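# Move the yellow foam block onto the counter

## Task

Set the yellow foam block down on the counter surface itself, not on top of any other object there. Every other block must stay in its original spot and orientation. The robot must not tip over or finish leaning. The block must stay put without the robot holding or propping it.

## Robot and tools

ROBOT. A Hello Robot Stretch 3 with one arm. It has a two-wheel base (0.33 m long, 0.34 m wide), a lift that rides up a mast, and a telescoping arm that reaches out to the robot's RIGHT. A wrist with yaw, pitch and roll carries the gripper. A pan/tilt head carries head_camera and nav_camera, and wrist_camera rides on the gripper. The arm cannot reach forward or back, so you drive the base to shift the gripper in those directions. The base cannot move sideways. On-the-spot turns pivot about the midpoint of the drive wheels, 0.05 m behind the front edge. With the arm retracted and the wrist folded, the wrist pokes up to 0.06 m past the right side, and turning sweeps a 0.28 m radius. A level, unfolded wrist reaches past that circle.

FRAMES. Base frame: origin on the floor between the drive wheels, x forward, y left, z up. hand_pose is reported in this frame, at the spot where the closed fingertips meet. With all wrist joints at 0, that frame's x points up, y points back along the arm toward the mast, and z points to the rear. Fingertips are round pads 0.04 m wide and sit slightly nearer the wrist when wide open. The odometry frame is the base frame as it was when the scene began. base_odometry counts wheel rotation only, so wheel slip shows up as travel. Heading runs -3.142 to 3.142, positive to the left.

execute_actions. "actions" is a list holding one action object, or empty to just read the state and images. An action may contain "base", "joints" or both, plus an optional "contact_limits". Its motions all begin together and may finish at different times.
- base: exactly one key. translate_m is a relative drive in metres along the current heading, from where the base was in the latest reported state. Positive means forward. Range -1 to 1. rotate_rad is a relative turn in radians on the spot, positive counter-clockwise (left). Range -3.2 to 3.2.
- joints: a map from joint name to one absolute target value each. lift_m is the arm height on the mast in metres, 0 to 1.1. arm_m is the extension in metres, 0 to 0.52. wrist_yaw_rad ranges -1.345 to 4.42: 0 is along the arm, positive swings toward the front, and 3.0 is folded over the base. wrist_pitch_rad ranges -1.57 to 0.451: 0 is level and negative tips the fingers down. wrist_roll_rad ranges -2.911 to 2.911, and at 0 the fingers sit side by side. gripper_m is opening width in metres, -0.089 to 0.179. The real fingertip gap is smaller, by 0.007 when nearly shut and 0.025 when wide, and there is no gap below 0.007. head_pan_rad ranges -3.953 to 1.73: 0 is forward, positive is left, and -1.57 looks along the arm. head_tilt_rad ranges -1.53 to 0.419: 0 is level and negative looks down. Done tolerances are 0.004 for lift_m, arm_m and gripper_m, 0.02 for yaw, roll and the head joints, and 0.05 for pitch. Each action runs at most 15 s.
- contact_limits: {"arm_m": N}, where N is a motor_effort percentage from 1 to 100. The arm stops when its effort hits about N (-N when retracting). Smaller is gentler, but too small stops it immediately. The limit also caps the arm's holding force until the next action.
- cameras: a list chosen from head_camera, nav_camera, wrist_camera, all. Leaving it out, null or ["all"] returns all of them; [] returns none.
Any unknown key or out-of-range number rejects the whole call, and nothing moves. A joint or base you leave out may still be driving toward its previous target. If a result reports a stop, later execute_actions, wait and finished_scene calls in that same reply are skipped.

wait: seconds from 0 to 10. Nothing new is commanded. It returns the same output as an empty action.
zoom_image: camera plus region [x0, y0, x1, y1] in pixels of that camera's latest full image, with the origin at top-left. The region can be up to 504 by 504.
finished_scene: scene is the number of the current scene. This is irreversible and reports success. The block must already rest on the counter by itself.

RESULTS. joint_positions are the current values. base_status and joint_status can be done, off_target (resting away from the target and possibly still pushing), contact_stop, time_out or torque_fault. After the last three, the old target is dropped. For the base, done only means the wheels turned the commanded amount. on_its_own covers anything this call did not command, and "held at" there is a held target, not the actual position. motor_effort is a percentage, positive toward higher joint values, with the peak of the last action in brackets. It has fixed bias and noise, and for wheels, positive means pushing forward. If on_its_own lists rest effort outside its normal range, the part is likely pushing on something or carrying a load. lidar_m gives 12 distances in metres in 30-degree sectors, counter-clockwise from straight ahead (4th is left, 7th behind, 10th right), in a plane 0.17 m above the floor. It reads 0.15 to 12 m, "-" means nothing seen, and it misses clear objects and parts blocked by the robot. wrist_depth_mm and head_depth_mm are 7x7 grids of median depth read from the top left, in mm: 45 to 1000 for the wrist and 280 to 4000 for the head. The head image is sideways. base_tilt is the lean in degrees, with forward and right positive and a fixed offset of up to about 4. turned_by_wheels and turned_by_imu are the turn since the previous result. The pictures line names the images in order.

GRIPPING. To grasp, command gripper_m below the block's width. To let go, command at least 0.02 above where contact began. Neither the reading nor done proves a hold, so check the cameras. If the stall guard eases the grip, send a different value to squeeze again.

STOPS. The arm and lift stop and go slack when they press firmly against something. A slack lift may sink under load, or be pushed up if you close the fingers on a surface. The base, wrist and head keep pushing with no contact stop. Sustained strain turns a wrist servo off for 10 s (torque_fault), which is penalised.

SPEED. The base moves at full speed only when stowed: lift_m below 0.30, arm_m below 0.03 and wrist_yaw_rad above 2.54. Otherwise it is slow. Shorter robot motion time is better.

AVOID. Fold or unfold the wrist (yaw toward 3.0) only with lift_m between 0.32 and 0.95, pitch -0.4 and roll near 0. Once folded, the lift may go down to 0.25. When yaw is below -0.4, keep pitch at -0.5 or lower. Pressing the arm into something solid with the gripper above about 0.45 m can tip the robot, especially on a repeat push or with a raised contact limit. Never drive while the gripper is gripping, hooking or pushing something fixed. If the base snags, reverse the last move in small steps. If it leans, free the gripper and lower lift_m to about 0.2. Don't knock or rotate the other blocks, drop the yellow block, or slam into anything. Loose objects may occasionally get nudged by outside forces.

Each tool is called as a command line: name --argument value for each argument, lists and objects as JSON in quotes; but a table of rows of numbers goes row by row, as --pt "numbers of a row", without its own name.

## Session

execute_actions --actions '[]'

Scene clock: 0.00 s.
base_odometry: x=+0.000 y=+0.000 heading=+0.000 (m, m, rad; odometry frame)
turned_by_wheels: +0.000 (rad since the last result)
turned_by_imu: +0.000 (rad since the last result)
base_tilt: forward=-0.7 right=+0.8 (deg)
lidar_m: 1.53 2.41 2.15 1.45 1.52 1.08 1.50 1.32 1.35 1.60 2.93 1.41
head_depth_mm: 1899 2853 3629 3606 3415 1400 1412 / 1900 2856 3817 3869 2180 1560 1567 / 1881 2830 3462 3452 2226 1738 1751 / 1892 2792 3135 3135 2251 1957 1973 / 1881 2792 2877 2847 2411 2279 2212 / 1870 2599 2679 2622 2598 2577 2320 / 1858 2450 2466 2453 2452 2415 2344
base_status: not commanded
joint_positions: lift_m=+0.545 arm_m=+0.002 wrist_yaw_rad=+2.932 wrist_pitch_rad=-0.340 wrist_roll_rad=+0.007 gripper_m=+0.037 head_pan_rad=-0.020 head_tilt_rad=+0.006
joint_status: not commanded
motor_effort: left_wheel=+1 right_wheel=+0 lift_m=+23 arm_m=+1 wrist_yaw_rad=+1 wrist_pitch_rad=+4 wrist_roll_rad=+0 gripper_m=+0 head_pan_rad=+2 head_tilt_rad=+2 (%)
hand_pose: x=+0.0274 y=+0.0815 z=+0.5755 quat_wxyz=(+0.192, +0.708, +0.046, +0.678) (m; base frame)
wrist_depth_mm: - - - - - - - / - - - - - - - / - - - - - - - / - - - - - - - / - - - - - - - / 886 - - 956 978 963 - / 760 - 771 795 793 816 826
pictures: head_camera (sideways: a quarter turn clockwise sets it upright), nav_camera (sideways: a quarter turn counterclockwise sets it upright), wrist_camera
Images, in order (width x height): head_camera 896x504, nav_camera 672x504, wrist_camera 644x364.

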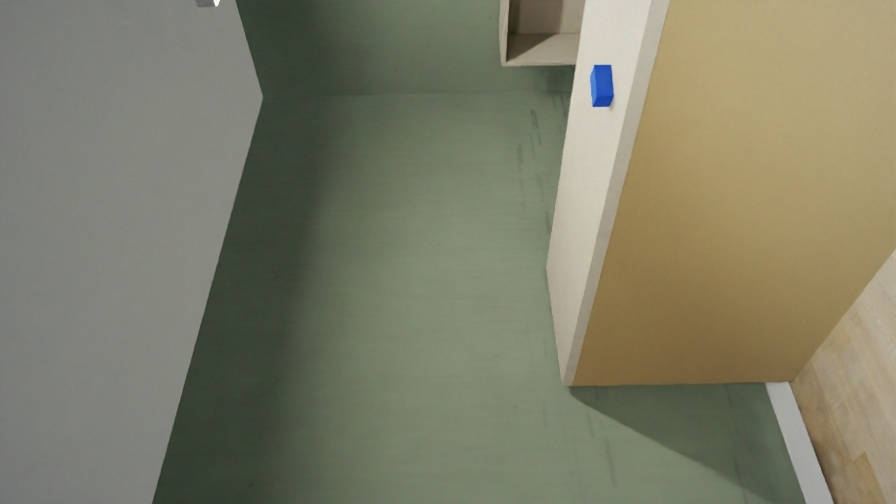

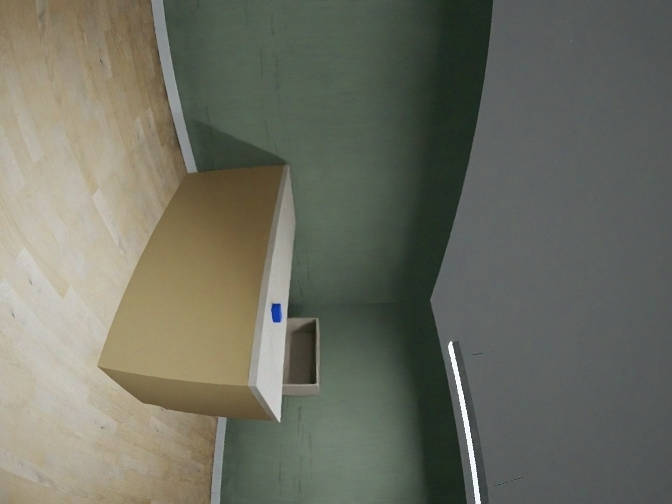

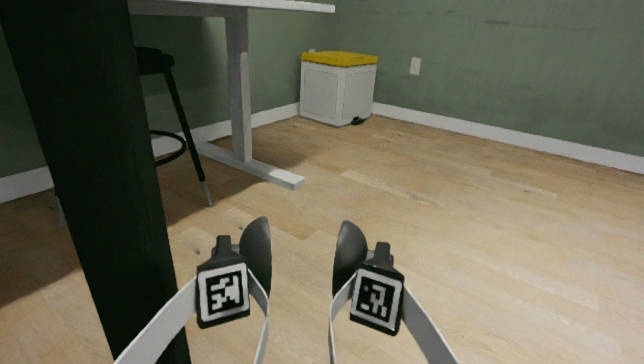

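execute_actions --actions '[{"base": {"rotate_rad": 2.39}, "joints": {"lift_m": 0.285, "head_pan_rad": -3.1, "head_tilt_rad": -0.6}}]' --cameras '["head_camera", "nav_camera"]'

Scene clock: 7.03 s.
base_odometry: x=+0.000 y=+0.000 heading=+2.390 (m, m, rad; odometry frame)
turned_by_wheels: +2.390 (rad since the last result)
turned_by_imu: +2.402 (rad since the last result)
base_tilt: forward=-0.6 right=+0.7 (deg)
lidar_m: 1.07 1.61 1.35 1.32 1.43 2.05 1.81 1.41 1.95 2.41 1.45 0.94
head_depth_mm: 2718 2973 3161 2282 1789 1445 1234 / 2740 3012 3232 2314 1797 1458 1241 / 2759 3077 3310 2317 1808 1470 1232 / 2844 3140 3307 2339 1815 1487 1245 / 2870 3129 3002 2146 1818 1490 1252 / 2892 1743 1506 1649 1793 1490 1254 / 2954 1789 1441 1640 1792 1509 1263
base_status: done
joint_positions: lift_m=+0.286 arm_m=+0.002 wrist_yaw_rad=+2.932 wrist_pitch_rad=-0.340 wrist_roll_rad=+0.007 gripper_m=+0.037 head_pan_rad=-3.093 head_tilt_rad=-0.593
joint_status: all done
motor_effort: left_wheel=+0(7) right_wheel=+2(12) lift_m=+11(19) arm_m=+1(1) wrist_yaw_rad=+0(0) wrist_pitch_rad=+4(4) wrist_roll_rad=+0(1) gripper_m=+0(2) head_pan_rad=-3(56) head_tilt_rad=-4(39) (%)
hand_pose: x=+0.0274 y=+0.0815 z=+0.3160 quat_wxyz=(+0.193, +0.708, +0.046, +0.678) (m; base frame)
wrist_depth_mm: - - - - - - - / - - - - - - - / - - - - - - - / 846 893 916 923 969 - - / 663 - 736 730 752 762 776 / 550 - - 585 607 600 620 / 464 - 486 494 482 502 515
pictures: head_camera (sideways: a quarter turn clockwise sets it upright), nav_camera (sideways: a quarter turn counterclockwise sets it upright)
Images, in order (width x height): head_camera 896x504, nav_camera 672x504.

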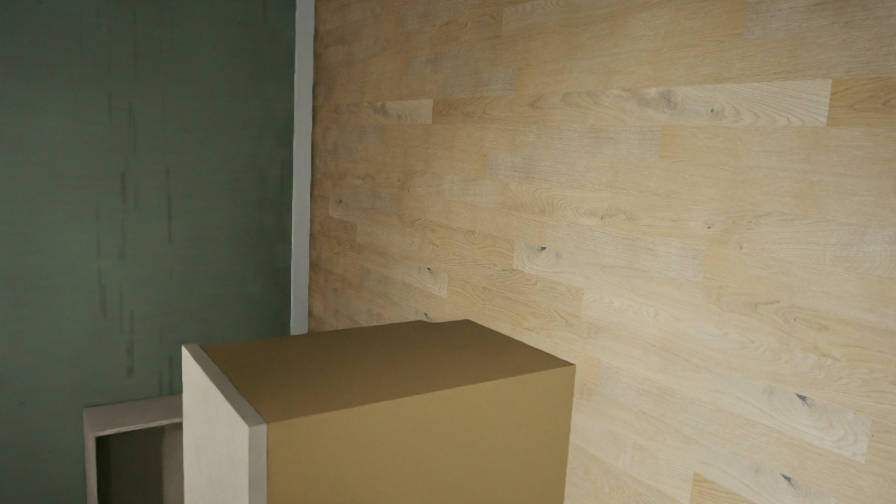

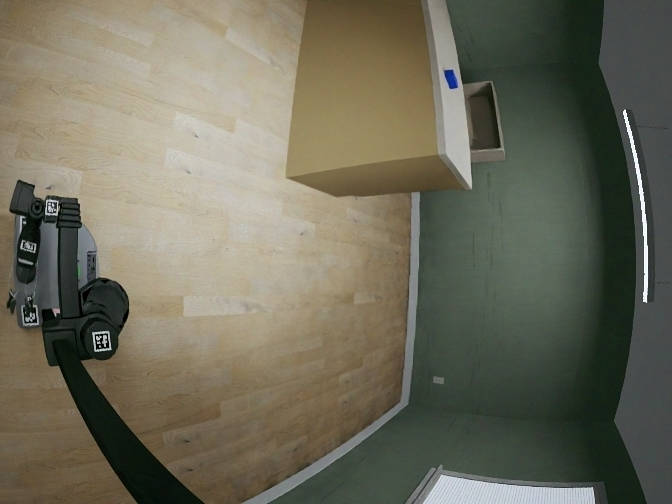

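execute_actions --actions '[{"base": {"translate_m": -1.0}, "joints": {"head_pan_rad": -2.7, "head_tilt_rad": -0.7}}]' --cameras '["nav_camera"]'

execute_actions --actions '[{"base": {"translate_m": -1.0}, "joints": {"head_pan_rad": -1.85, "head_tilt_rad": -0.75}}]' --cameras '["head_camera", "nav_camera"]'

Scene clock: 12.43 s.
base_odometry: x=+0.730 y=-0.683 heading=+2.390 (m, m, rad; odometry frame)
turned_by_wheels: +0.000 (rad since the last result)
turned_by_imu: -0.008 (rad since the last result)
base_tilt: forward=-0.8 right=+0.8 (deg)
lidar_m: 2.06 1.86 1.44 1.41 1.48 2.13 2.24 0.69 0.59 1.44 2.48 2.25
head_depth_mm: 1927 2138 2345 1994 1625 1370 1171 / 2028 2273 2452 2020 1626 1365 1178 / 2130 2414 2573 2036 1650 1375 1184 / 2105 2244 1068 1209 1386 1383 1186 / 2382 2417 894 975 1096 1250 1196 / 2429 2455 805 822 911 1020 1155 / 2631 1204 807 716 786 970 1195
base_status: done
joint_positions: lift_m=+0.286 arm_m=+0.002 wrist_yaw_rad=+2.932 wrist_pitch_rad=-0.340 wrist_roll_rad=+0.007 gripper_m=+0.037 head_pan_rad=-2.707 head_tilt_rad=-0.692
joint_status: all done
motor_effort: left_wheel=+1(10) right_wheel=+1(7) lift_m=+11(11) arm_m=+0(0) wrist_yaw_rad=+1(0) wrist_pitch_rad=+4(4) wrist_roll_rad=+0(0) gripper_m=-2(1) head_pan_rad=+6(39) head_tilt_rad=-5(18) (%)
hand_pose: x=+0.0274 y=+0.0815 z=+0.3160 quat_wxyz=(+0.193, +0.708, +0.046, +0.678) (m; base frame)
wrist_depth_mm: - - - - - - - / - - - - - - - / - - - - - - - / 840 899 900 962 987 - - / 659 - 735 745 743 739 775 / 549 - - 574 606 611 620 / 459 - 491 488 491 503 518
pictures: nav_camera (sideways: a quarter turn counterclockwise sets it upright)
Images, in order (width x height): nav_camera 672x504.

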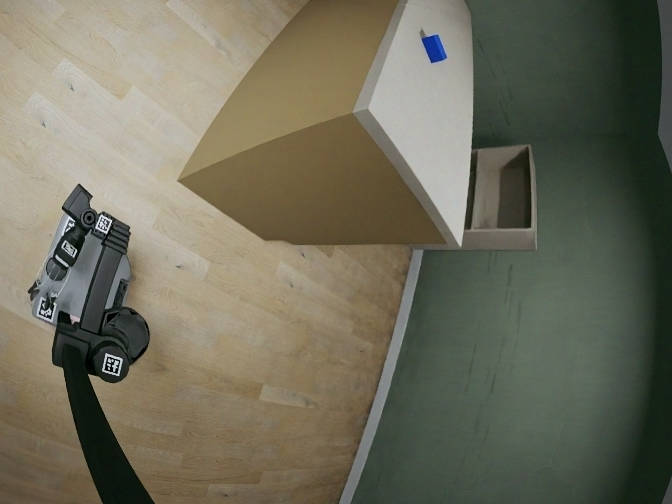

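Scene clock: 17.47 s.
base_odometry: x=+1.461 y=-1.366 heading=+2.390 (m, m, rad; odometry frame)
turned_by_wheels: +0.000 (rad since the last result)
turned_by_imu: -0.009 (rad since the last result)
base_tilt: forward=-0.7 right=+0.7 (deg)
lidar_m: 3.06 1.98 1.49 1.45 1.53 1.28 1.25 1.31 1.47 0.48 0.49 0.69
head_depth_mm: 1897 2078 2187 1890 1551 1332 1148 / 2106 2415 2393 1908 1564 1333 1154 / 2076 2351 2441 1911 1570 1332 1164 / 2047 2291 2463 1933 1586 1341 1167 / 2009 2268 2443 1949 1584 1356 1174 / 1968 2181 2037 1370 1034 892 1073 / 1712 1092 769 596 648 776 1018
base_status: done
joint_positions: lift_m=+0.286 arm_m=+0.002 wrist_yaw_rad=+2.932 wrist_pitch_rad=-0.340 wrist_roll_rad=+0.007 gripper_m=+0.037 head_pan_rad=-1.857 head_tilt_rad=-0.741
joint_status: all done
motor_effort: left_wheel=+2(10) right_wheel=-1(7) lift_m=+12(11) arm_m=+0(1) wrist_yaw_rad=+1(0) wrist_pitch_rad=+4(4) wrist_roll_rad=+0(0) gripper_m=+0(0) head_pan_rad=+5(56) head_tilt_rad=-6(14) (%)
hand_pose: x=+0.0274 y=+0.0815 z=+0.3160 quat_wxyz=(+0.193, +0.708, +0.046, +0.678) (m; base frame)
wrist_depth_mm: - - - - - - - / - - - - - - - / - - - - - - - / 834 911 918 943 971 - - / 674 - 724 727 749 790 798 / 555 - - 579 592 613 632 / 470 - 483 499 486 519 508
pictures: head_camera (sideways: a quarter turn clockwise sets it upright), nav_camera (sideways: a quarter turn counterclockwise sets it upright)
Images, in order (width x height): head_camera 896x504, nav_camera 672x504.

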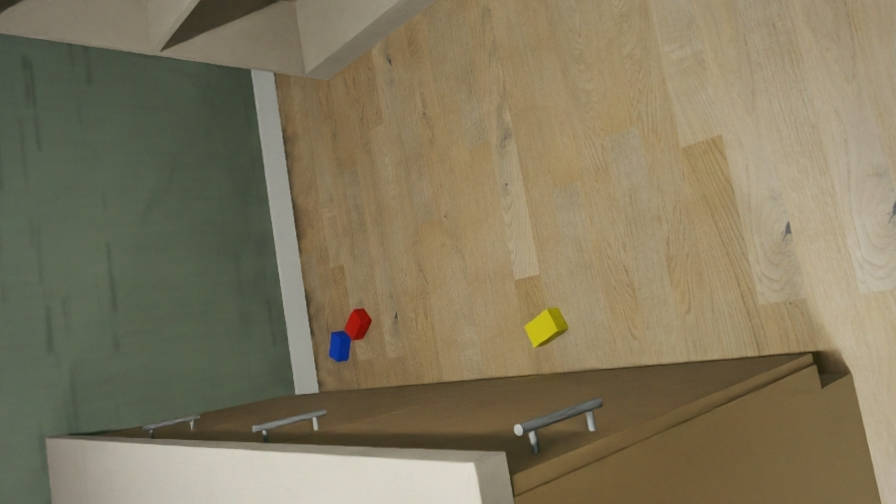

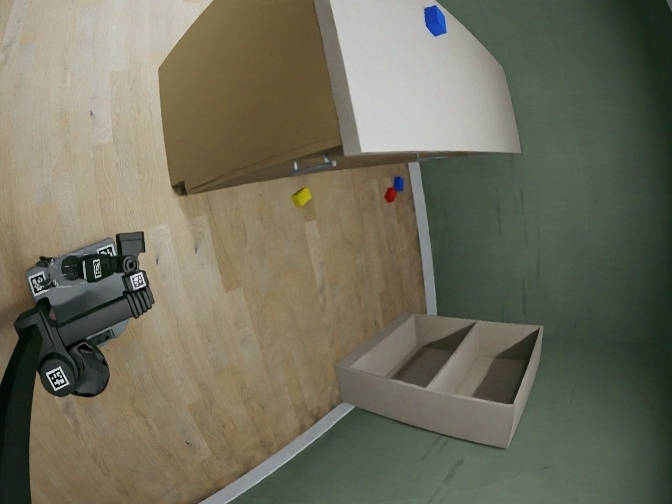

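zoom_image --camera "head_camera" --region '[480, 270, 630, 400]'

Region (480, 270, 630, 400) of head_camera's 896x504 image, scaled by 3.360, with more detail than that image has; it fills the top 437 rows of this view, and the rest is white.

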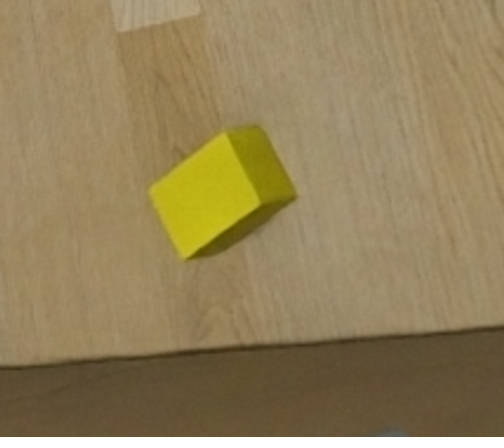

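execute_actions --actions '[{"base": {"rotate_rad": 1.10}, "joints": {"head_pan_rad": -2.8, "head_tilt_rad": -0.8}}]' --cameras '["nav_camera"]'

Scene clock: 31.73 s.
base_odometry: x=+1.461 y=-1.366 heading=-2.793 (m, m, rad; odometry frame)
turned_by_wheels: +1.100 (rad since the last result)
turned_by_imu: +1.103 (rad since the last result)
base_tilt: forward=-0.7 right=+0.8 (deg)
lidar_m: 1.48 1.46 1.56 1.26 1.26 1.33 1.91 0.48 0.49 0.73 2.88 1.90
head_depth_mm: 2055 2357 2203 1787 1499 1287 1144 / 2056 2348 2226 1804 1505 1297 1158 / 2046 2361 2248 1816 1522 1306 1148 / 2045 2326 2252 1830 1520 1315 1150 / 1737 1550 1326 1197 1073 1077 1158 / 1327 890 669 614 736 967 1159 / 1355 902 677 593 732 955 1163
base_status: done
joint_positions: lift_m=+0.286 arm_m=+0.002 wrist_yaw_rad=+2.932 wrist_pitch_rad=-0.340 wrist_roll_rad=+0.007 gripper_m=+0.037 head_pan_rad=-2.793 head_tilt_rad=-0.790
joint_status: all done
motor_effort: left_wheel=+0(9) right_wheel=+2(12) lift_m=+12(11) arm_m=+1(1) wrist_yaw_rad=+0(0) wrist_pitch_rad=+4(4) wrist_roll_rad=+0(0) gripper_m=+0(1) head_pan_rad=-5(57) head_tilt_rad=-6(13) (%)
hand_pose: x=+0.0274 y=+0.0815 z=+0.3160 quat_wxyz=(+0.193, +0.708, +0.046, +0.678) (m; base frame)
wrist_depth_mm: - - - - - - - / - - - - - - - / - - - - - - - / 858 888 889 905 997 - - / 650 - 744 726 754 778 777 / 551 - - 574 616 611 632 / 460 - 487 487 497 514 515
pictures: nav_camera (sideways: a quarter turn counterclockwise sets it upright)
Images, in order (width x height): nav_camera 672x504.

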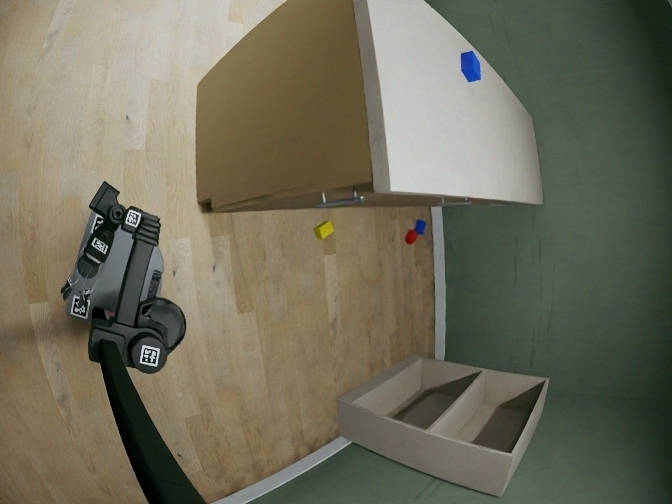

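execute_actions --actions '[{"base": {"translate_m": -0.97}, "joints": {"head_pan_rad": -1.65, "head_tilt_rad": -1.05, "lift_m": 0.293}}]' --cameras '["head_camera", "nav_camera"]'

Scene clock: 37.37 s.
base_odometry: x=+2.373 y=-1.035 heading=-2.793 (m, m, rad; odometry frame)
turned_by_wheels: +0.000 (rad since the last result)
turned_by_imu: -0.008 (rad since the last result)
base_tilt: forward=-0.7 right=+0.7 (deg)
lidar_m: 2.37 2.33 1.10 0.85 0.74 0.59 1.16 1.42 0.70 0.54 0.53 0.57
head_depth_mm: 668 838 1104 1438 1308 1188 1108 / 654 768 991 1413 1319 1206 - / 645 713 898 1203 1324 1236 - / 650 664 819 1069 1322 1237 1106 / 659 596 753 964 1310 1209 1104 / 664 586 701 877 1171 1223 1110 / 672 568 652 802 1044 1228 1117
base_status: done
joint_positions: lift_m=+0.292 arm_m=+0.002 wrist_yaw_rad=+2.932 wrist_pitch_rad=-0.340 wrist_roll_rad=+0.007 gripper_m=+0.037 head_pan_rad=-1.657 head_tilt_rad=-1.037
joint_status: all done
motor_effort: left_wheel=+1(9) right_wheel=+1(3) lift_m=+32(35) arm_m=+1(1) wrist_yaw_rad=+0(0) wrist_pitch_rad=+4(4) wrist_roll_rad=+0(1) gripper_m=-1(1) head_pan_rad=+5(57) head_tilt_rad=-8(27) (%)
hand_pose: x=+0.0274 y=+0.0815 z=+0.3229 quat_wxyz=(+0.193, +0.708, +0.046, +0.678) (m; base frame)
wrist_depth_mm: - 743 868 - - - - / - 793 912 - - - - / - 846 970 - - - - / 715 852 940 984 971 - - / 671 - 759 724 749 770 818 / 550 - - 598 621 615 634 / 472 - 493 506 501 512 530
pictures: head_camera (sideways: a quarter turn clockwise sets it upright), nav_camera (sideways: a quarter turn counterclockwise sets it upright)
Images, in order (width x height): head_camera 896x504, nav_camera 672x504.

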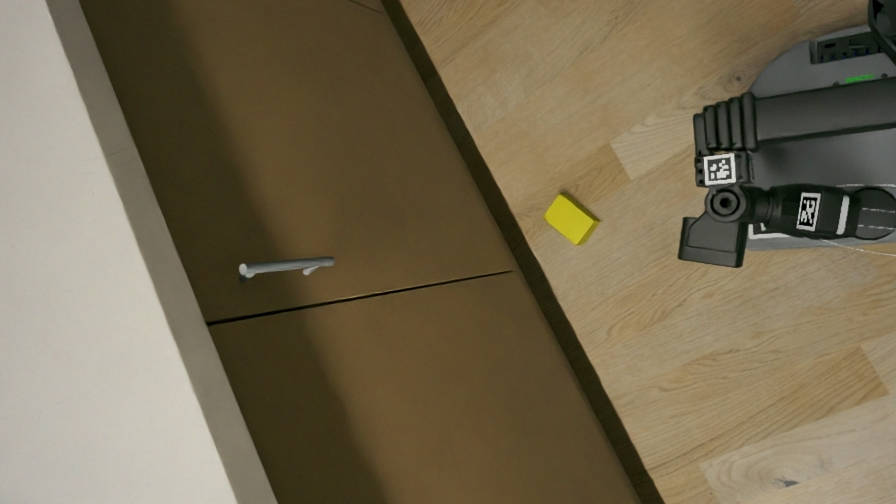

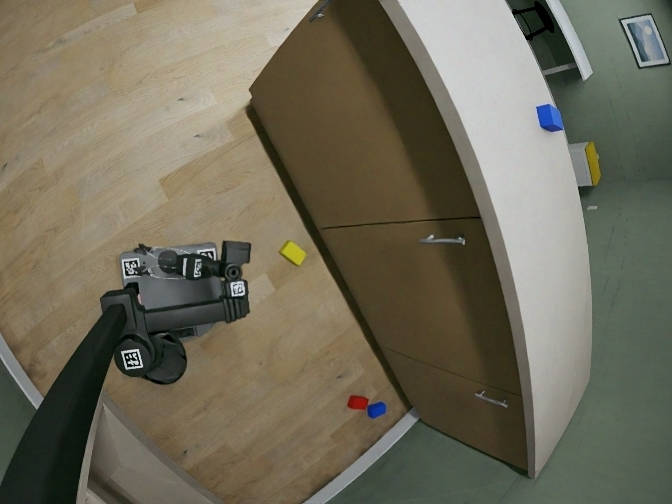

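zoom_image --camera "head_camera" --region '[480, 140, 660, 300]'

Region (480, 140, 660, 300) of head_camera's 896x504 image, scaled by 2.800, with more detail than that image has.

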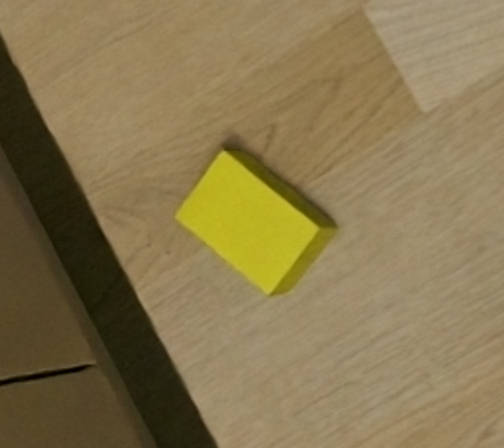

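execute_actions --actions '[{"joints": {"lift_m": 0.35, "arm_m": 0.11}}]' --cameras '["head_camera"]'

Scene clock: 42.20 s.
base_odometry: x=+2.373 y=-1.035 heading=-2.793 (m, m, rad; odometry frame)
turned_by_wheels: +0.000 (rad since the last result)
turned_by_imu: +0.001 (rad since the last result)
base_tilt: forward=-0.7 right=+0.7 (deg)
lidar_m: 2.37 2.33 1.10 0.85 0.74 0.59 1.16 1.43 0.70 0.55 0.53 0.57
head_depth_mm: 669 835 1100 1437 1315 1190 1098 / 654 770 989 1402 1331 1208 - / 644 715 897 1202 1351 1223 - / 650 662 821 1074 1365 1211 1102 / 658 596 753 964 1306 1217 1110 / 666 583 700 875 1164 1228 1108 / 673 568 650 803 1041 1229 1122
base_status: not commanded
joint_positions: lift_m=+0.349 arm_m=+0.110 wrist_yaw_rad=+2.932 wrist_pitch_rad=-0.340 wrist_roll_rad=+0.007 gripper_m=+0.037 head_pan_rad=-1.657 head_tilt_rad=-1.037
joint_status: all done
motor_effort: left_wheel=+1(2) right_wheel=+1(1) lift_m=+32(34) arm_m=+4(3) wrist_yaw_rad=+0(0) wrist_pitch_rad=+4(4) wrist_roll_rad=+0(0) gripper_m=+0(0) head_pan_rad=+5(5) head_tilt_rad=-8(8) (%)
hand_pose: x=+0.0274 y=-0.0263 z=+0.3799 quat_wxyz=(+0.193, +0.708, +0.046, +0.678) (m; base frame)
wrist_depth_mm: 708 798 949 - - - - / 744 824 - - - - - / 770 834 - - - - - / 807 874 - - - - - / 767 805 825 830 858 887 904 / 626 646 - 677 701 686 711 / 547 - - 572 552 576 594
pictures: head_camera (sideways: a quarter turn clockwise sets it upright)
Images, in order (width x height): head_camera 896x504.

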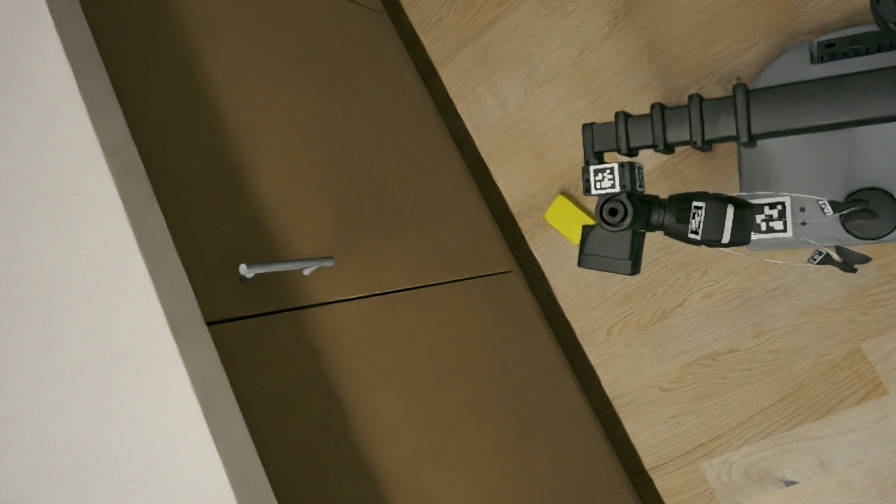

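execute_actions --actions '[{"joints": {"wrist_yaw_rad": 0.0, "wrist_pitch_rad": -1.57, "wrist_roll_rad": 0.775, "arm_m": 0.355, "gripper_m": 0.11, "lift_m": 0.29}}]' --cameras '["head_camera", "wrist_camera"]'

Scene clock: 45.60 s.
base_odometry: x=+2.373 y=-1.035 heading=-2.793 (m, m, rad; odometry frame)
turned_by_wheels: +0.000 (rad since the last result)
turned_by_imu: +0.001 (rad since the last result)
base_tilt: forward=-0.7 right=+0.7 (deg)
lidar_m: 2.37 2.33 1.10 0.85 0.74 0.59 1.16 1.43 0.70 0.54 0.53 0.57
head_depth_mm: 667 837 1104 1449 1309 1183 1109 / 653 769 984 1405 1316 1213 - / 645 713 894 1099 1305 1217 - / 652 666 819 1026 1312 1206 1104 / 658 596 756 964 1308 1209 1112 / 663 584 698 877 1168 1218 1118 / 673 569 652 803 1043 1224 1120
base_status: not commanded
joint_positions: lift_m=+0.291 arm_m=+0.355 wrist_yaw_rad=+0.002 wrist_pitch_rad=-1.563 wrist_roll_rad=+0.772 gripper_m=+0.110 head_pan_rad=-1.657 head_tilt_rad=-1.037
joint_status: all done
motor_effort: left_wheel=+1(1) right_wheel=+1(1) lift_m=+11(29) arm_m=+3(2) wrist_yaw_rad=-1(2) wrist_pitch_rad=-2(5) wrist_roll_rad=+2(3) gripper_m=+1(80) head_pan_rad=+4(4) head_tilt_rad=-7(7) (%)
hand_pose: x=-0.0217 y=-0.4773 z=+0.1729 quat_wxyz=(+0.277, +0.274, -0.653, -0.649) (m; base frame)
wrist_depth_mm: 116 149 305 312 310 314 313 / 125 269 312 313 318 322 319 / 137 302 316 318 321 329 323 / 148 323 328 283 328 330 333 / 165 328 331 334 336 336 339 / 293 - 340 342 344 346 344 / - 347 346 348 348 349 352
pictures: head_camera (sideways: a quarter turn clockwise sets it upright), wrist_camera
Images, in order (width x height): head_camera 896x504, wrist_camera 644x364.

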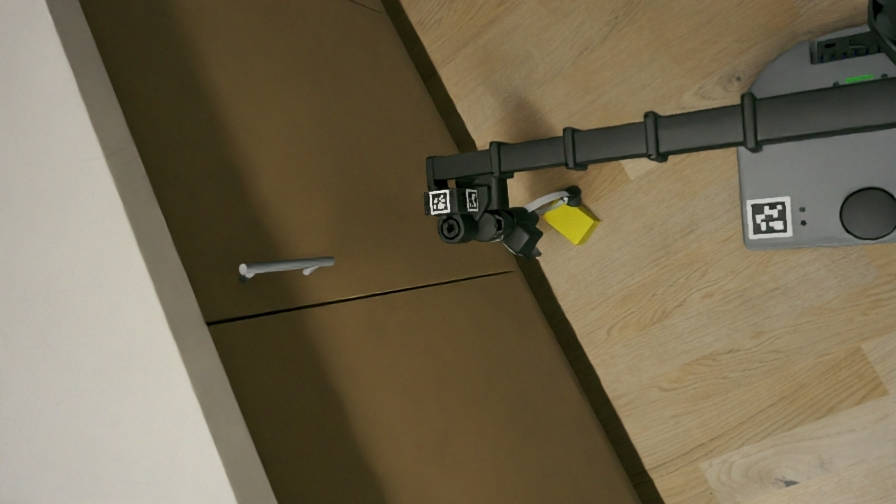

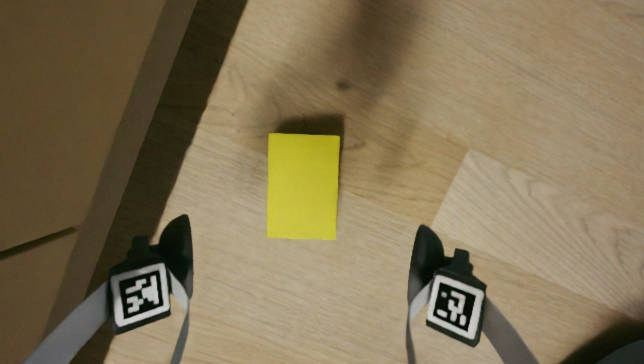

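execute_actions --actions '[{"joints": {"arm_m": 0.365, "lift_m": 0.145, "gripper_m": 0.12}}]' --cameras '["head_camera", "wrist_camera"]'

Scene clock: 48.97 s.
base_odometry: x=+2.373 y=-1.035 heading=-2.793 (m, m, rad; odometry frame)
turned_by_wheels: +0.000 (rad since the last result)
turned_by_imu: +0.001 (rad since the last result)
base_tilt: forward=-0.7 right=+0.8 (deg)
lidar_m: 2.37 2.33 1.10 0.85 0.74 0.59 1.16 1.43 0.70 0.54 0.53 0.57
head_depth_mm: 667 836 1102 1450 1312 1193 1101 / 654 769 985 1406 1315 1212 - / 643 713 896 1157 1311 1215 - / 651 663 822 1058 1317 1205 1097 / 656 597 756 966 1300 1216 1108 / 665 584 699 874 1169 1218 1104 / 670 567 651 801 1038 1224 1122
base_status: not commanded
joint_positions: lift_m=+0.146 arm_m=+0.365 wrist_yaw_rad=+0.002 wrist_pitch_rad=-1.564 wrist_roll_rad=+0.772 gripper_m=+0.120 head_pan_rad=-1.657 head_tilt_rad=-1.037
joint_status: all done
motor_effort: left_wheel=+1(1) right_wheel=+1(1) lift_m=+11(12) arm_m=+3(7) wrist_yaw_rad=-1(1) wrist_pitch_rad=-2(2) wrist_roll_rad=+2(1) gripper_m=+0(48) head_pan_rad=+4(5) head_tilt_rad=-8(8) (%)
hand_pose: x=-0.0217 y=-0.4872 z=+0.0279 quat_wxyz=(+0.277, +0.274, -0.653, -0.649) (m; base frame)
wrist_depth_mm: 169 169 170 172 172 173 173 / 172 173 174 175 176 177 177 / 176 176 177 177 180 180 180 / 180 180 179 136 183 184 184 / 183 182 183 138 185 186 188 / 187 - 186 141 189 191 191 / - 192 191 144 192 196 195
pictures: head_camera (sideways: a quarter turn clockwise sets it upright), wrist_camera
Images, in order (width x height): head_camera 896x504, wrist_camera 644x364.

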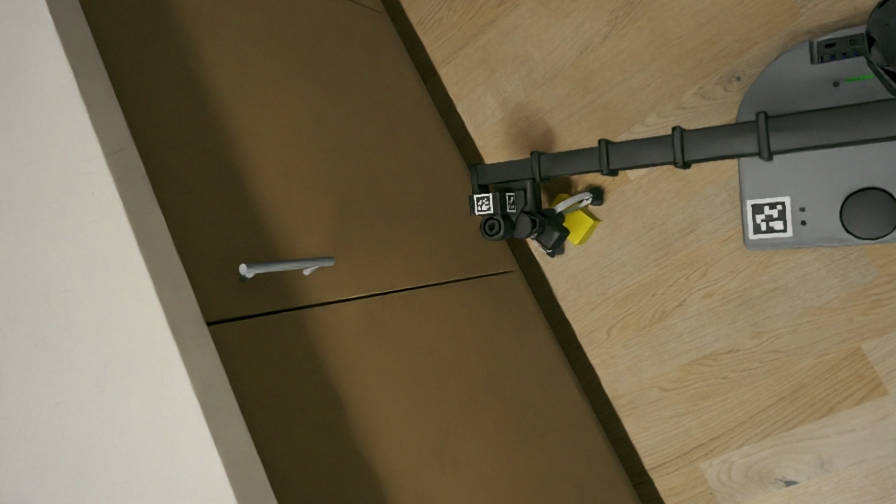

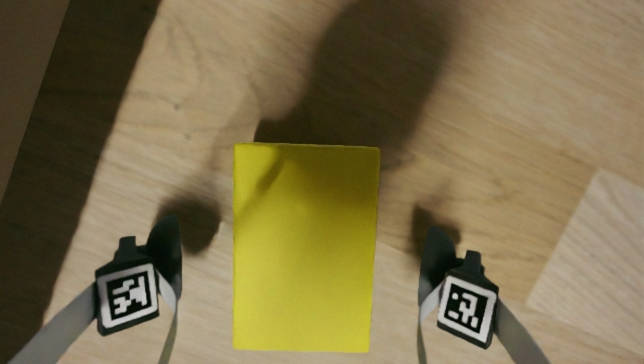

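Well centred between the pads. Closing the gripper.

execute_actions --actions '[{"joints": {"gripper_m": 0.02}}]' --cameras '["wrist_camera"]'

Scene clock: 50.57 s.
base_odometry: x=+2.373 y=-1.035 heading=-2.793 (m, m, rad; odometry frame)
turned_by_wheels: +0.000 (rad since the last result)
turned_by_imu: +0.000 (rad since the last result)
base_tilt: forward=-0.7 right=+0.7 (deg)
lidar_m: 2.37 2.33 1.10 0.86 0.74 0.59 1.16 1.43 0.70 0.54 0.53 0.57
head_depth_mm: 668 838 1099 1442 1316 1184 1103 / 652 770 987 1408 1315 1208 - / 645 713 897 1151 1316 1217 - / 649 663 821 1059 1313 1208 1106 / 658 595 753 962 1306 1217 1112 / 663 584 700 872 1169 1223 1115 / 671 568 653 803 1040 1226 1114
base_status: not commanded
joint_positions: lift_m=+0.146 arm_m=+0.365 wrist_yaw_rad=+0.002 wrist_pitch_rad=-1.564 wrist_roll_rad=+0.772 gripper_m=+0.021 head_pan_rad=-1.657 head_tilt_rad=-1.037
joint_status: all done
motor_effort: left_wheel=+1(0) right_wheel=+1(1) lift_m=+11(11) arm_m=+3(3) wrist_yaw_rad=-1(1) wrist_pitch_rad=-2(2) wrist_roll_rad=+1(2) gripper_m=-14(90) head_pan_rad=+4(4) head_tilt_rad=-7(8) (%)
hand_pose: x=-0.0217 y=-0.4872 z=+0.0279 quat_wxyz=(+0.277, +0.274, -0.653, -0.649) (m; base frame)
wrist_depth_mm: 169 170 171 172 172 173 174 / 172 174 173 174 175 176 177 / 176 176 176 177 179 180 180 / 181 180 179 134 182 184 184 / 181 182 136 135 186 188 187 / 187 186 137 138 191 191 191 / 189 190 189 142 194 195 196
pictures: wrist_camera
Images, in order (width x height): wrist_camera 644x364.

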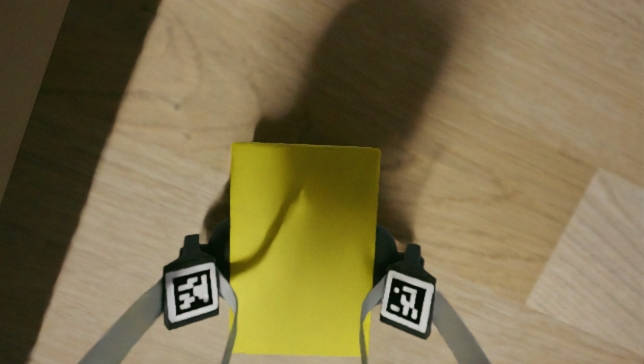

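execute_actions --actions '[{"base": {"translate_m": 0.3}, "joints": {"lift_m": 1.085, "arm_m": 0.19, "head_pan_rad": -1.45, "head_tilt_rad": -0.65}}]'

Scene clock: 62.10 s.
base_odometry: x=+2.091 y=-1.137 heading=-2.793 (m, m, rad; odometry frame)
turned_by_wheels: +0.000 (rad since the last result)
turned_by_imu: +0.005 (rad since the last result)
base_tilt: forward=-0.7 right=+0.7 (deg)
lidar_m: 2.09 2.06 1.26 0.98 0.97 0.84 1.45 1.21 0.53 0.41 0.41 2.71
head_depth_mm: - - - 580 542 809 1119 / 3383 3759 - - 392 751 967 / 3501 3527 854 622 527 704 896 / 3414 3701 841 627 531 663 830 / 3332 3648 854 633 519 626 778 / 3239 3560 862 636 508 596 732 / 3134 3500 872 643 508 560 1172
base_status: done
joint_positions: lift_m=+1.084 arm_m=+0.190 wrist_yaw_rad=+0.002 wrist_pitch_rad=-1.564 wrist_roll_rad=+0.772 gripper_m=+0.021 head_pan_rad=-1.457 head_tilt_rad=-0.655
joint_status: all done
motor_effort: left_wheel=+0(5) right_wheel=+1(7) lift_m=+33(35) arm_m=-1(0) wrist_yaw_rad=-1(1) wrist_pitch_rad=-2(2) wrist_roll_rad=+2(1) gripper_m=-14(14) head_pan_rad=+4(27) head_tilt_rad=+2(30) (%)
hand_pose: x=-0.0217 y=-0.3126 z=+0.9668 quat_wxyz=(+0.276, +0.274, -0.653, -0.649) (m; base frame)
wrist_depth_mm: 198 198 309 952 - - - / 201 201 366 - - - - / 205 204 416 - - - - / 209 213 392 133 - - - / 211 250 137 136 - - - / 216 320 139 138 - - - / 223 - - 142 - - -
pictures: head_camera (sideways: a quarter turn clockwise sets it upright), nav_camera (sideways: a quarter turn counterclockwise sets it upright), wrist_camera
Images, in order (width x height): head_camera 896x504, nav_camera 672x504, wrist_camera 644x364.

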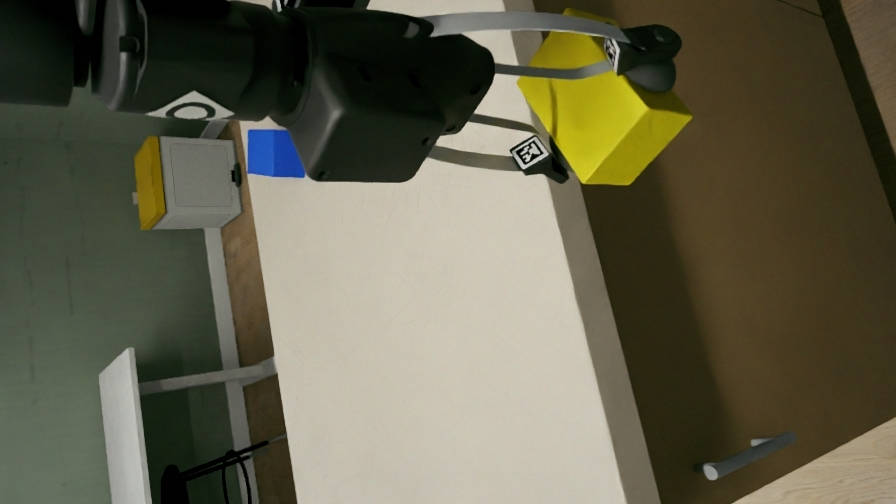

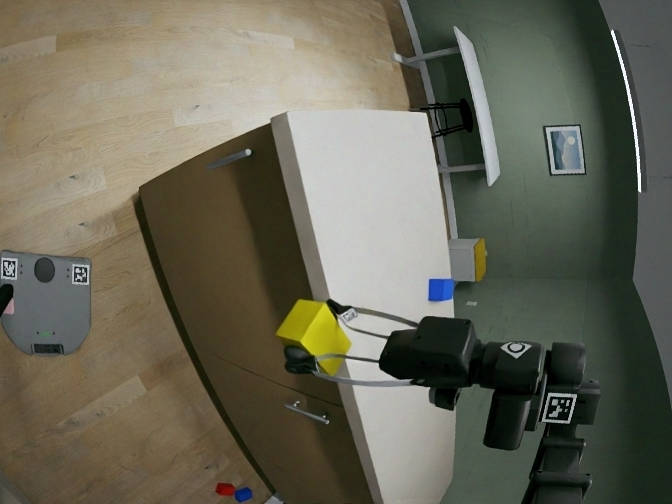

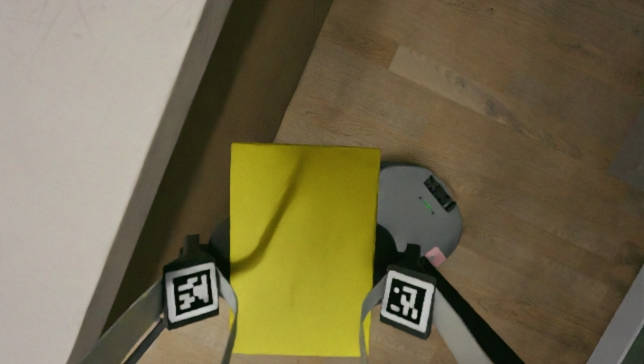

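execute_actions --actions '[{"base": {"translate_m": 0.16}, "joints": {"arm_m": 0.41, "head_pan_rad": -1.6}}]' --cameras '["head_camera", "wrist_camera"]'

Scene clock: 66.20 s.
base_odometry: x=+1.940 y=-1.192 heading=-2.793 (m, m, rad; odometry frame)
turned_by_wheels: +0.000 (rad since the last result)
turned_by_imu: +0.002 (rad since the last result)
base_tilt: forward=-0.8 right=+0.8 (deg)
lidar_m: 1.95 1.92 1.35 1.05 1.04 0.99 1.56 1.00 0.44 0.35 0.34 2.51
head_depth_mm: 2459 2499 818 612 595 758 1037 / 2686 2942 826 614 525 680 894 / - - 796 567 510 618 789 / 3475 3566 841 604 499 564 708 / 3371 3721 853 632 501 518 638 / 3269 3614 862 637 505 498 1196 / 3075 3389 871 694 1690 1444 1222
base_status: done
joint_positions: lift_m=+1.084 arm_m=+0.410 wrist_yaw_rad=+0.001 wrist_pitch_rad=-1.564 wrist_roll_rad=+0.772 gripper_m=+0.021 head_pan_rad=-1.593 head_tilt_rad=-0.655
joint_status: all done
motor_effort: left_wheel=+0(6) right_wheel=+1(7) lift_m=+33(33) arm_m=+3(3) wrist_yaw_rad=+0(1) wrist_pitch_rad=-2(2) wrist_roll_rad=+1(2) gripper_m=-14(14) head_pan_rad=-5(24) head_tilt_rad=+2(2) (%)
hand_pose: x=-0.0217 y=-0.5321 z=+0.9668 quat_wxyz=(+0.276, +0.274, -0.653, -0.650) (m; base frame)
wrist_depth_mm: 197 198 198 197 198 201 201 / 202 199 203 203 205 203 207 / 204 204 205 205 210 209 208 / 207 208 209 134 211 211 - / 211 212 136 137 215 216 - / 217 217 138 138 220 221 - / 220 222 220 141 227 - -
pictures: head_camera (sideways: a quarter turn clockwise sets it upright), wrist_camera
Images, in order (width x height): head_camera 896x504, wrist_camera 644x364.

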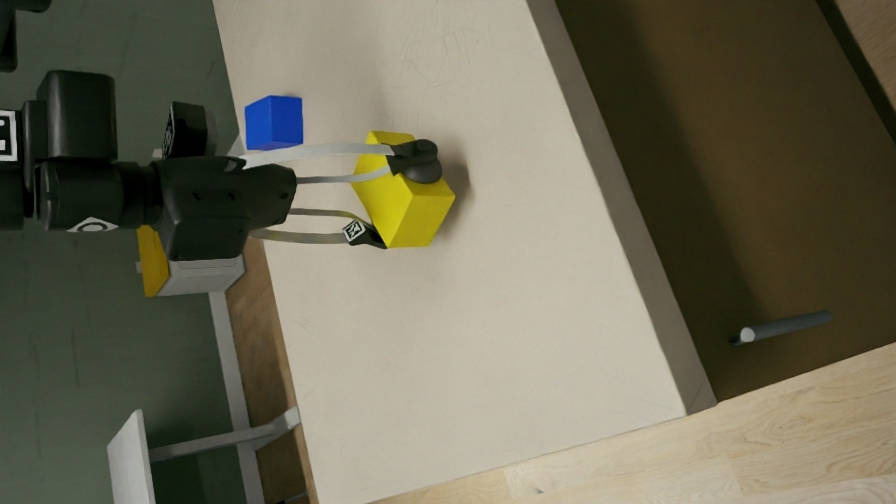

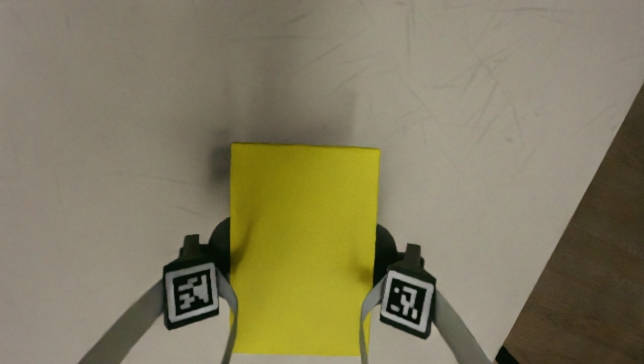

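execute_actions --actions '[{"joints": {"lift_m": 1.054}}]' --cameras '["wrist_camera"]'

Scene clock: 67.53 s.
base_odometry: x=+1.940 y=-1.192 heading=-2.793 (m, m, rad; odometry frame)
turned_by_wheels: +0.000 (rad since the last result)
turned_by_imu: +0.000 (rad since the last result)
base_tilt: forward=-0.7 right=+0.7 (deg)
lidar_m: 1.95 1.92 1.36 1.05 1.04 0.99 1.56 1.00 0.44 0.35 0.34 2.51
head_depth_mm: - 2509 816 612 595 756 1034 / - 2924 824 617 524 680 896 / - - 777 580 510 618 791 / 3492 3470 824 599 498 564 709 / 3377 3768 852 633 502 519 640 / 3297 3582 863 637 504 497 1198 / 3095 3417 871 694 1689 1446 1221
base_status: not commanded
joint_positions: lift_m=+1.055 arm_m=+0.410 wrist_yaw_rad=+0.001 wrist_pitch_rad=-1.564 wrist_roll_rad=+0.772 gripper_m=+0.021 head_pan_rad=-1.593 head_tilt_rad=-0.655
joint_status: all done
motor_effort: left_wheel=+0(0) right_wheel=+1(1) lift_m=+12(29) arm_m=+3(3) wrist_yaw_rad=+0(0) wrist_pitch_rad=-2(2) wrist_roll_rad=+1(2) gripper_m=-14(14) head_pan_rad=-4(5) head_tilt_rad=+2(3) (%)
hand_pose: x=-0.0217 y=-0.5321 z=+0.9369 quat_wxyz=(+0.276, +0.274, -0.653, -0.650) (m; base frame)
wrist_depth_mm: 168 169 171 171 172 173 173 / 172 172 172 174 174 174 176 / 175 177 176 177 178 179 180 / 178 177 177 133 181 182 183 / 181 181 137 137 184 185 189 / 186 185 138 138 189 189 - / 189 190 190 142 192 193 -
pictures: wrist_camera
Images, in order (width x height): wrist_camera 644x364.

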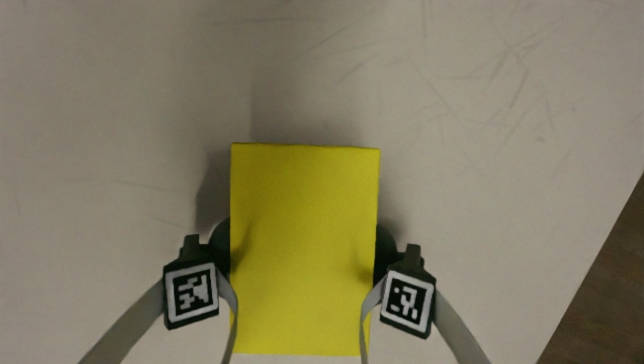

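execute_actions --actions '[{"joints": {"gripper_m": 0.12, "head_pan_rad": -2.2}}]'

Scene clock: 69.13 s.
base_odometry: x=+1.940 y=-1.192 heading=-2.793 (m, m, rad; odometry frame)
turned_by_wheels: +0.000 (rad since the last result)
turned_by_imu: +0.000 (rad since the last result)
base_tilt: forward=-0.7 right=+0.7 (deg)
lidar_m: 1.95 1.91 1.36 1.05 1.04 0.99 1.56 1.00 0.45 0.35 0.34 2.52
head_depth_mm: - - - 1886 1668 1384 1196 / - - - 1279 1584 1407 1195 / - - - 906 1091 1341 1197 / - - 786 707 826 968 1158 / - - 848 632 667 755 874 / - - 863 637 539 619 692 / - 2668 871 667 509 521 578
base_status: not commanded
joint_positions: lift_m=+1.055 arm_m=+0.410 wrist_yaw_rad=+0.001 wrist_pitch_rad=-1.564 wrist_roll_rad=+0.772 gripper_m=+0.120 head_pan_rad=-2.193 head_tilt_rad=-0.655
joint_status: all done
motor_effort: left_wheel=-1(0) right_wheel=+1(1) lift_m=+12(12) arm_m=+3(3) wrist_yaw_rad=+0(0) wrist_pitch_rad=-2(2) wrist_roll_rad=+1(1) gripper_m=-1(79) head_pan_rad=-6(49) head_tilt_rad=+2(2) (%)
hand_pose: x=-0.0217 y=-0.5321 z=+0.9369 quat_wxyz=(+0.276, +0.274, -0.653, -0.650) (m; base frame)
wrist_depth_mm: 168 168 169 170 171 172 172 / 172 172 173 174 174 176 176 / 175 175 175 177 177 179 180 / 178 179 178 134 182 183 183 / 181 180 182 138 185 185 187 / 185 - 185 141 189 190 - / - 189 188 142 191 194 -
pictures: head_camera (sideways: a quarter turn clockwise sets it upright), nav_camera (sideways: a quarter turn counterclockwise sets it upright), wrist_camera
Images, in order (width x height): head_camera 896x504, nav_camera 672x504, wrist_camera 644x364.

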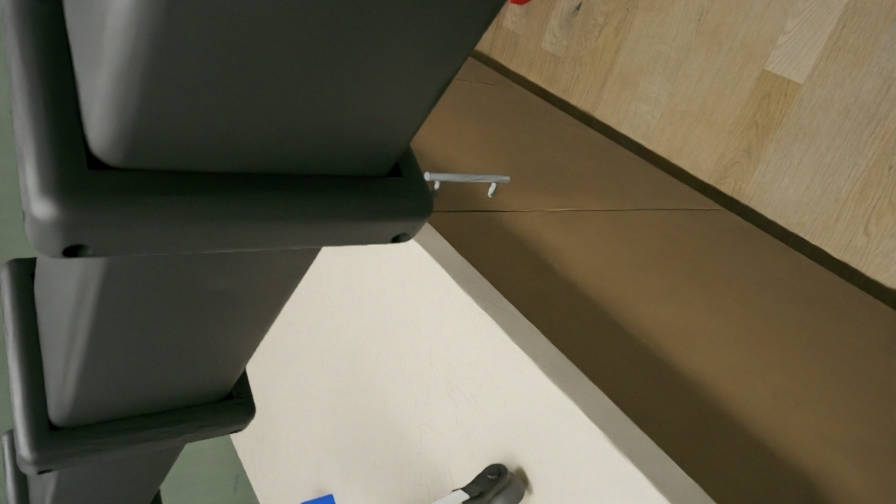

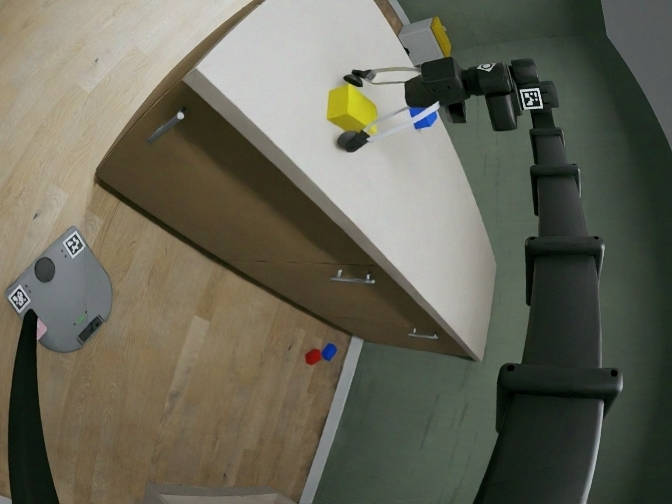

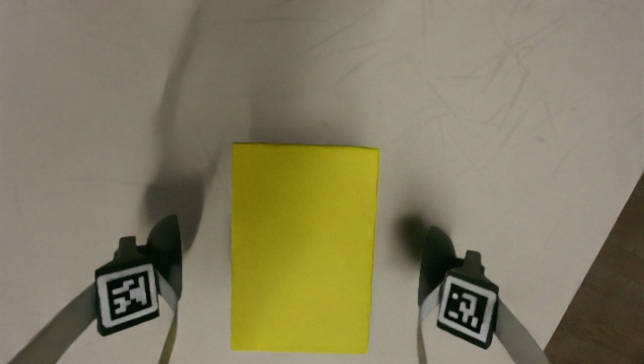

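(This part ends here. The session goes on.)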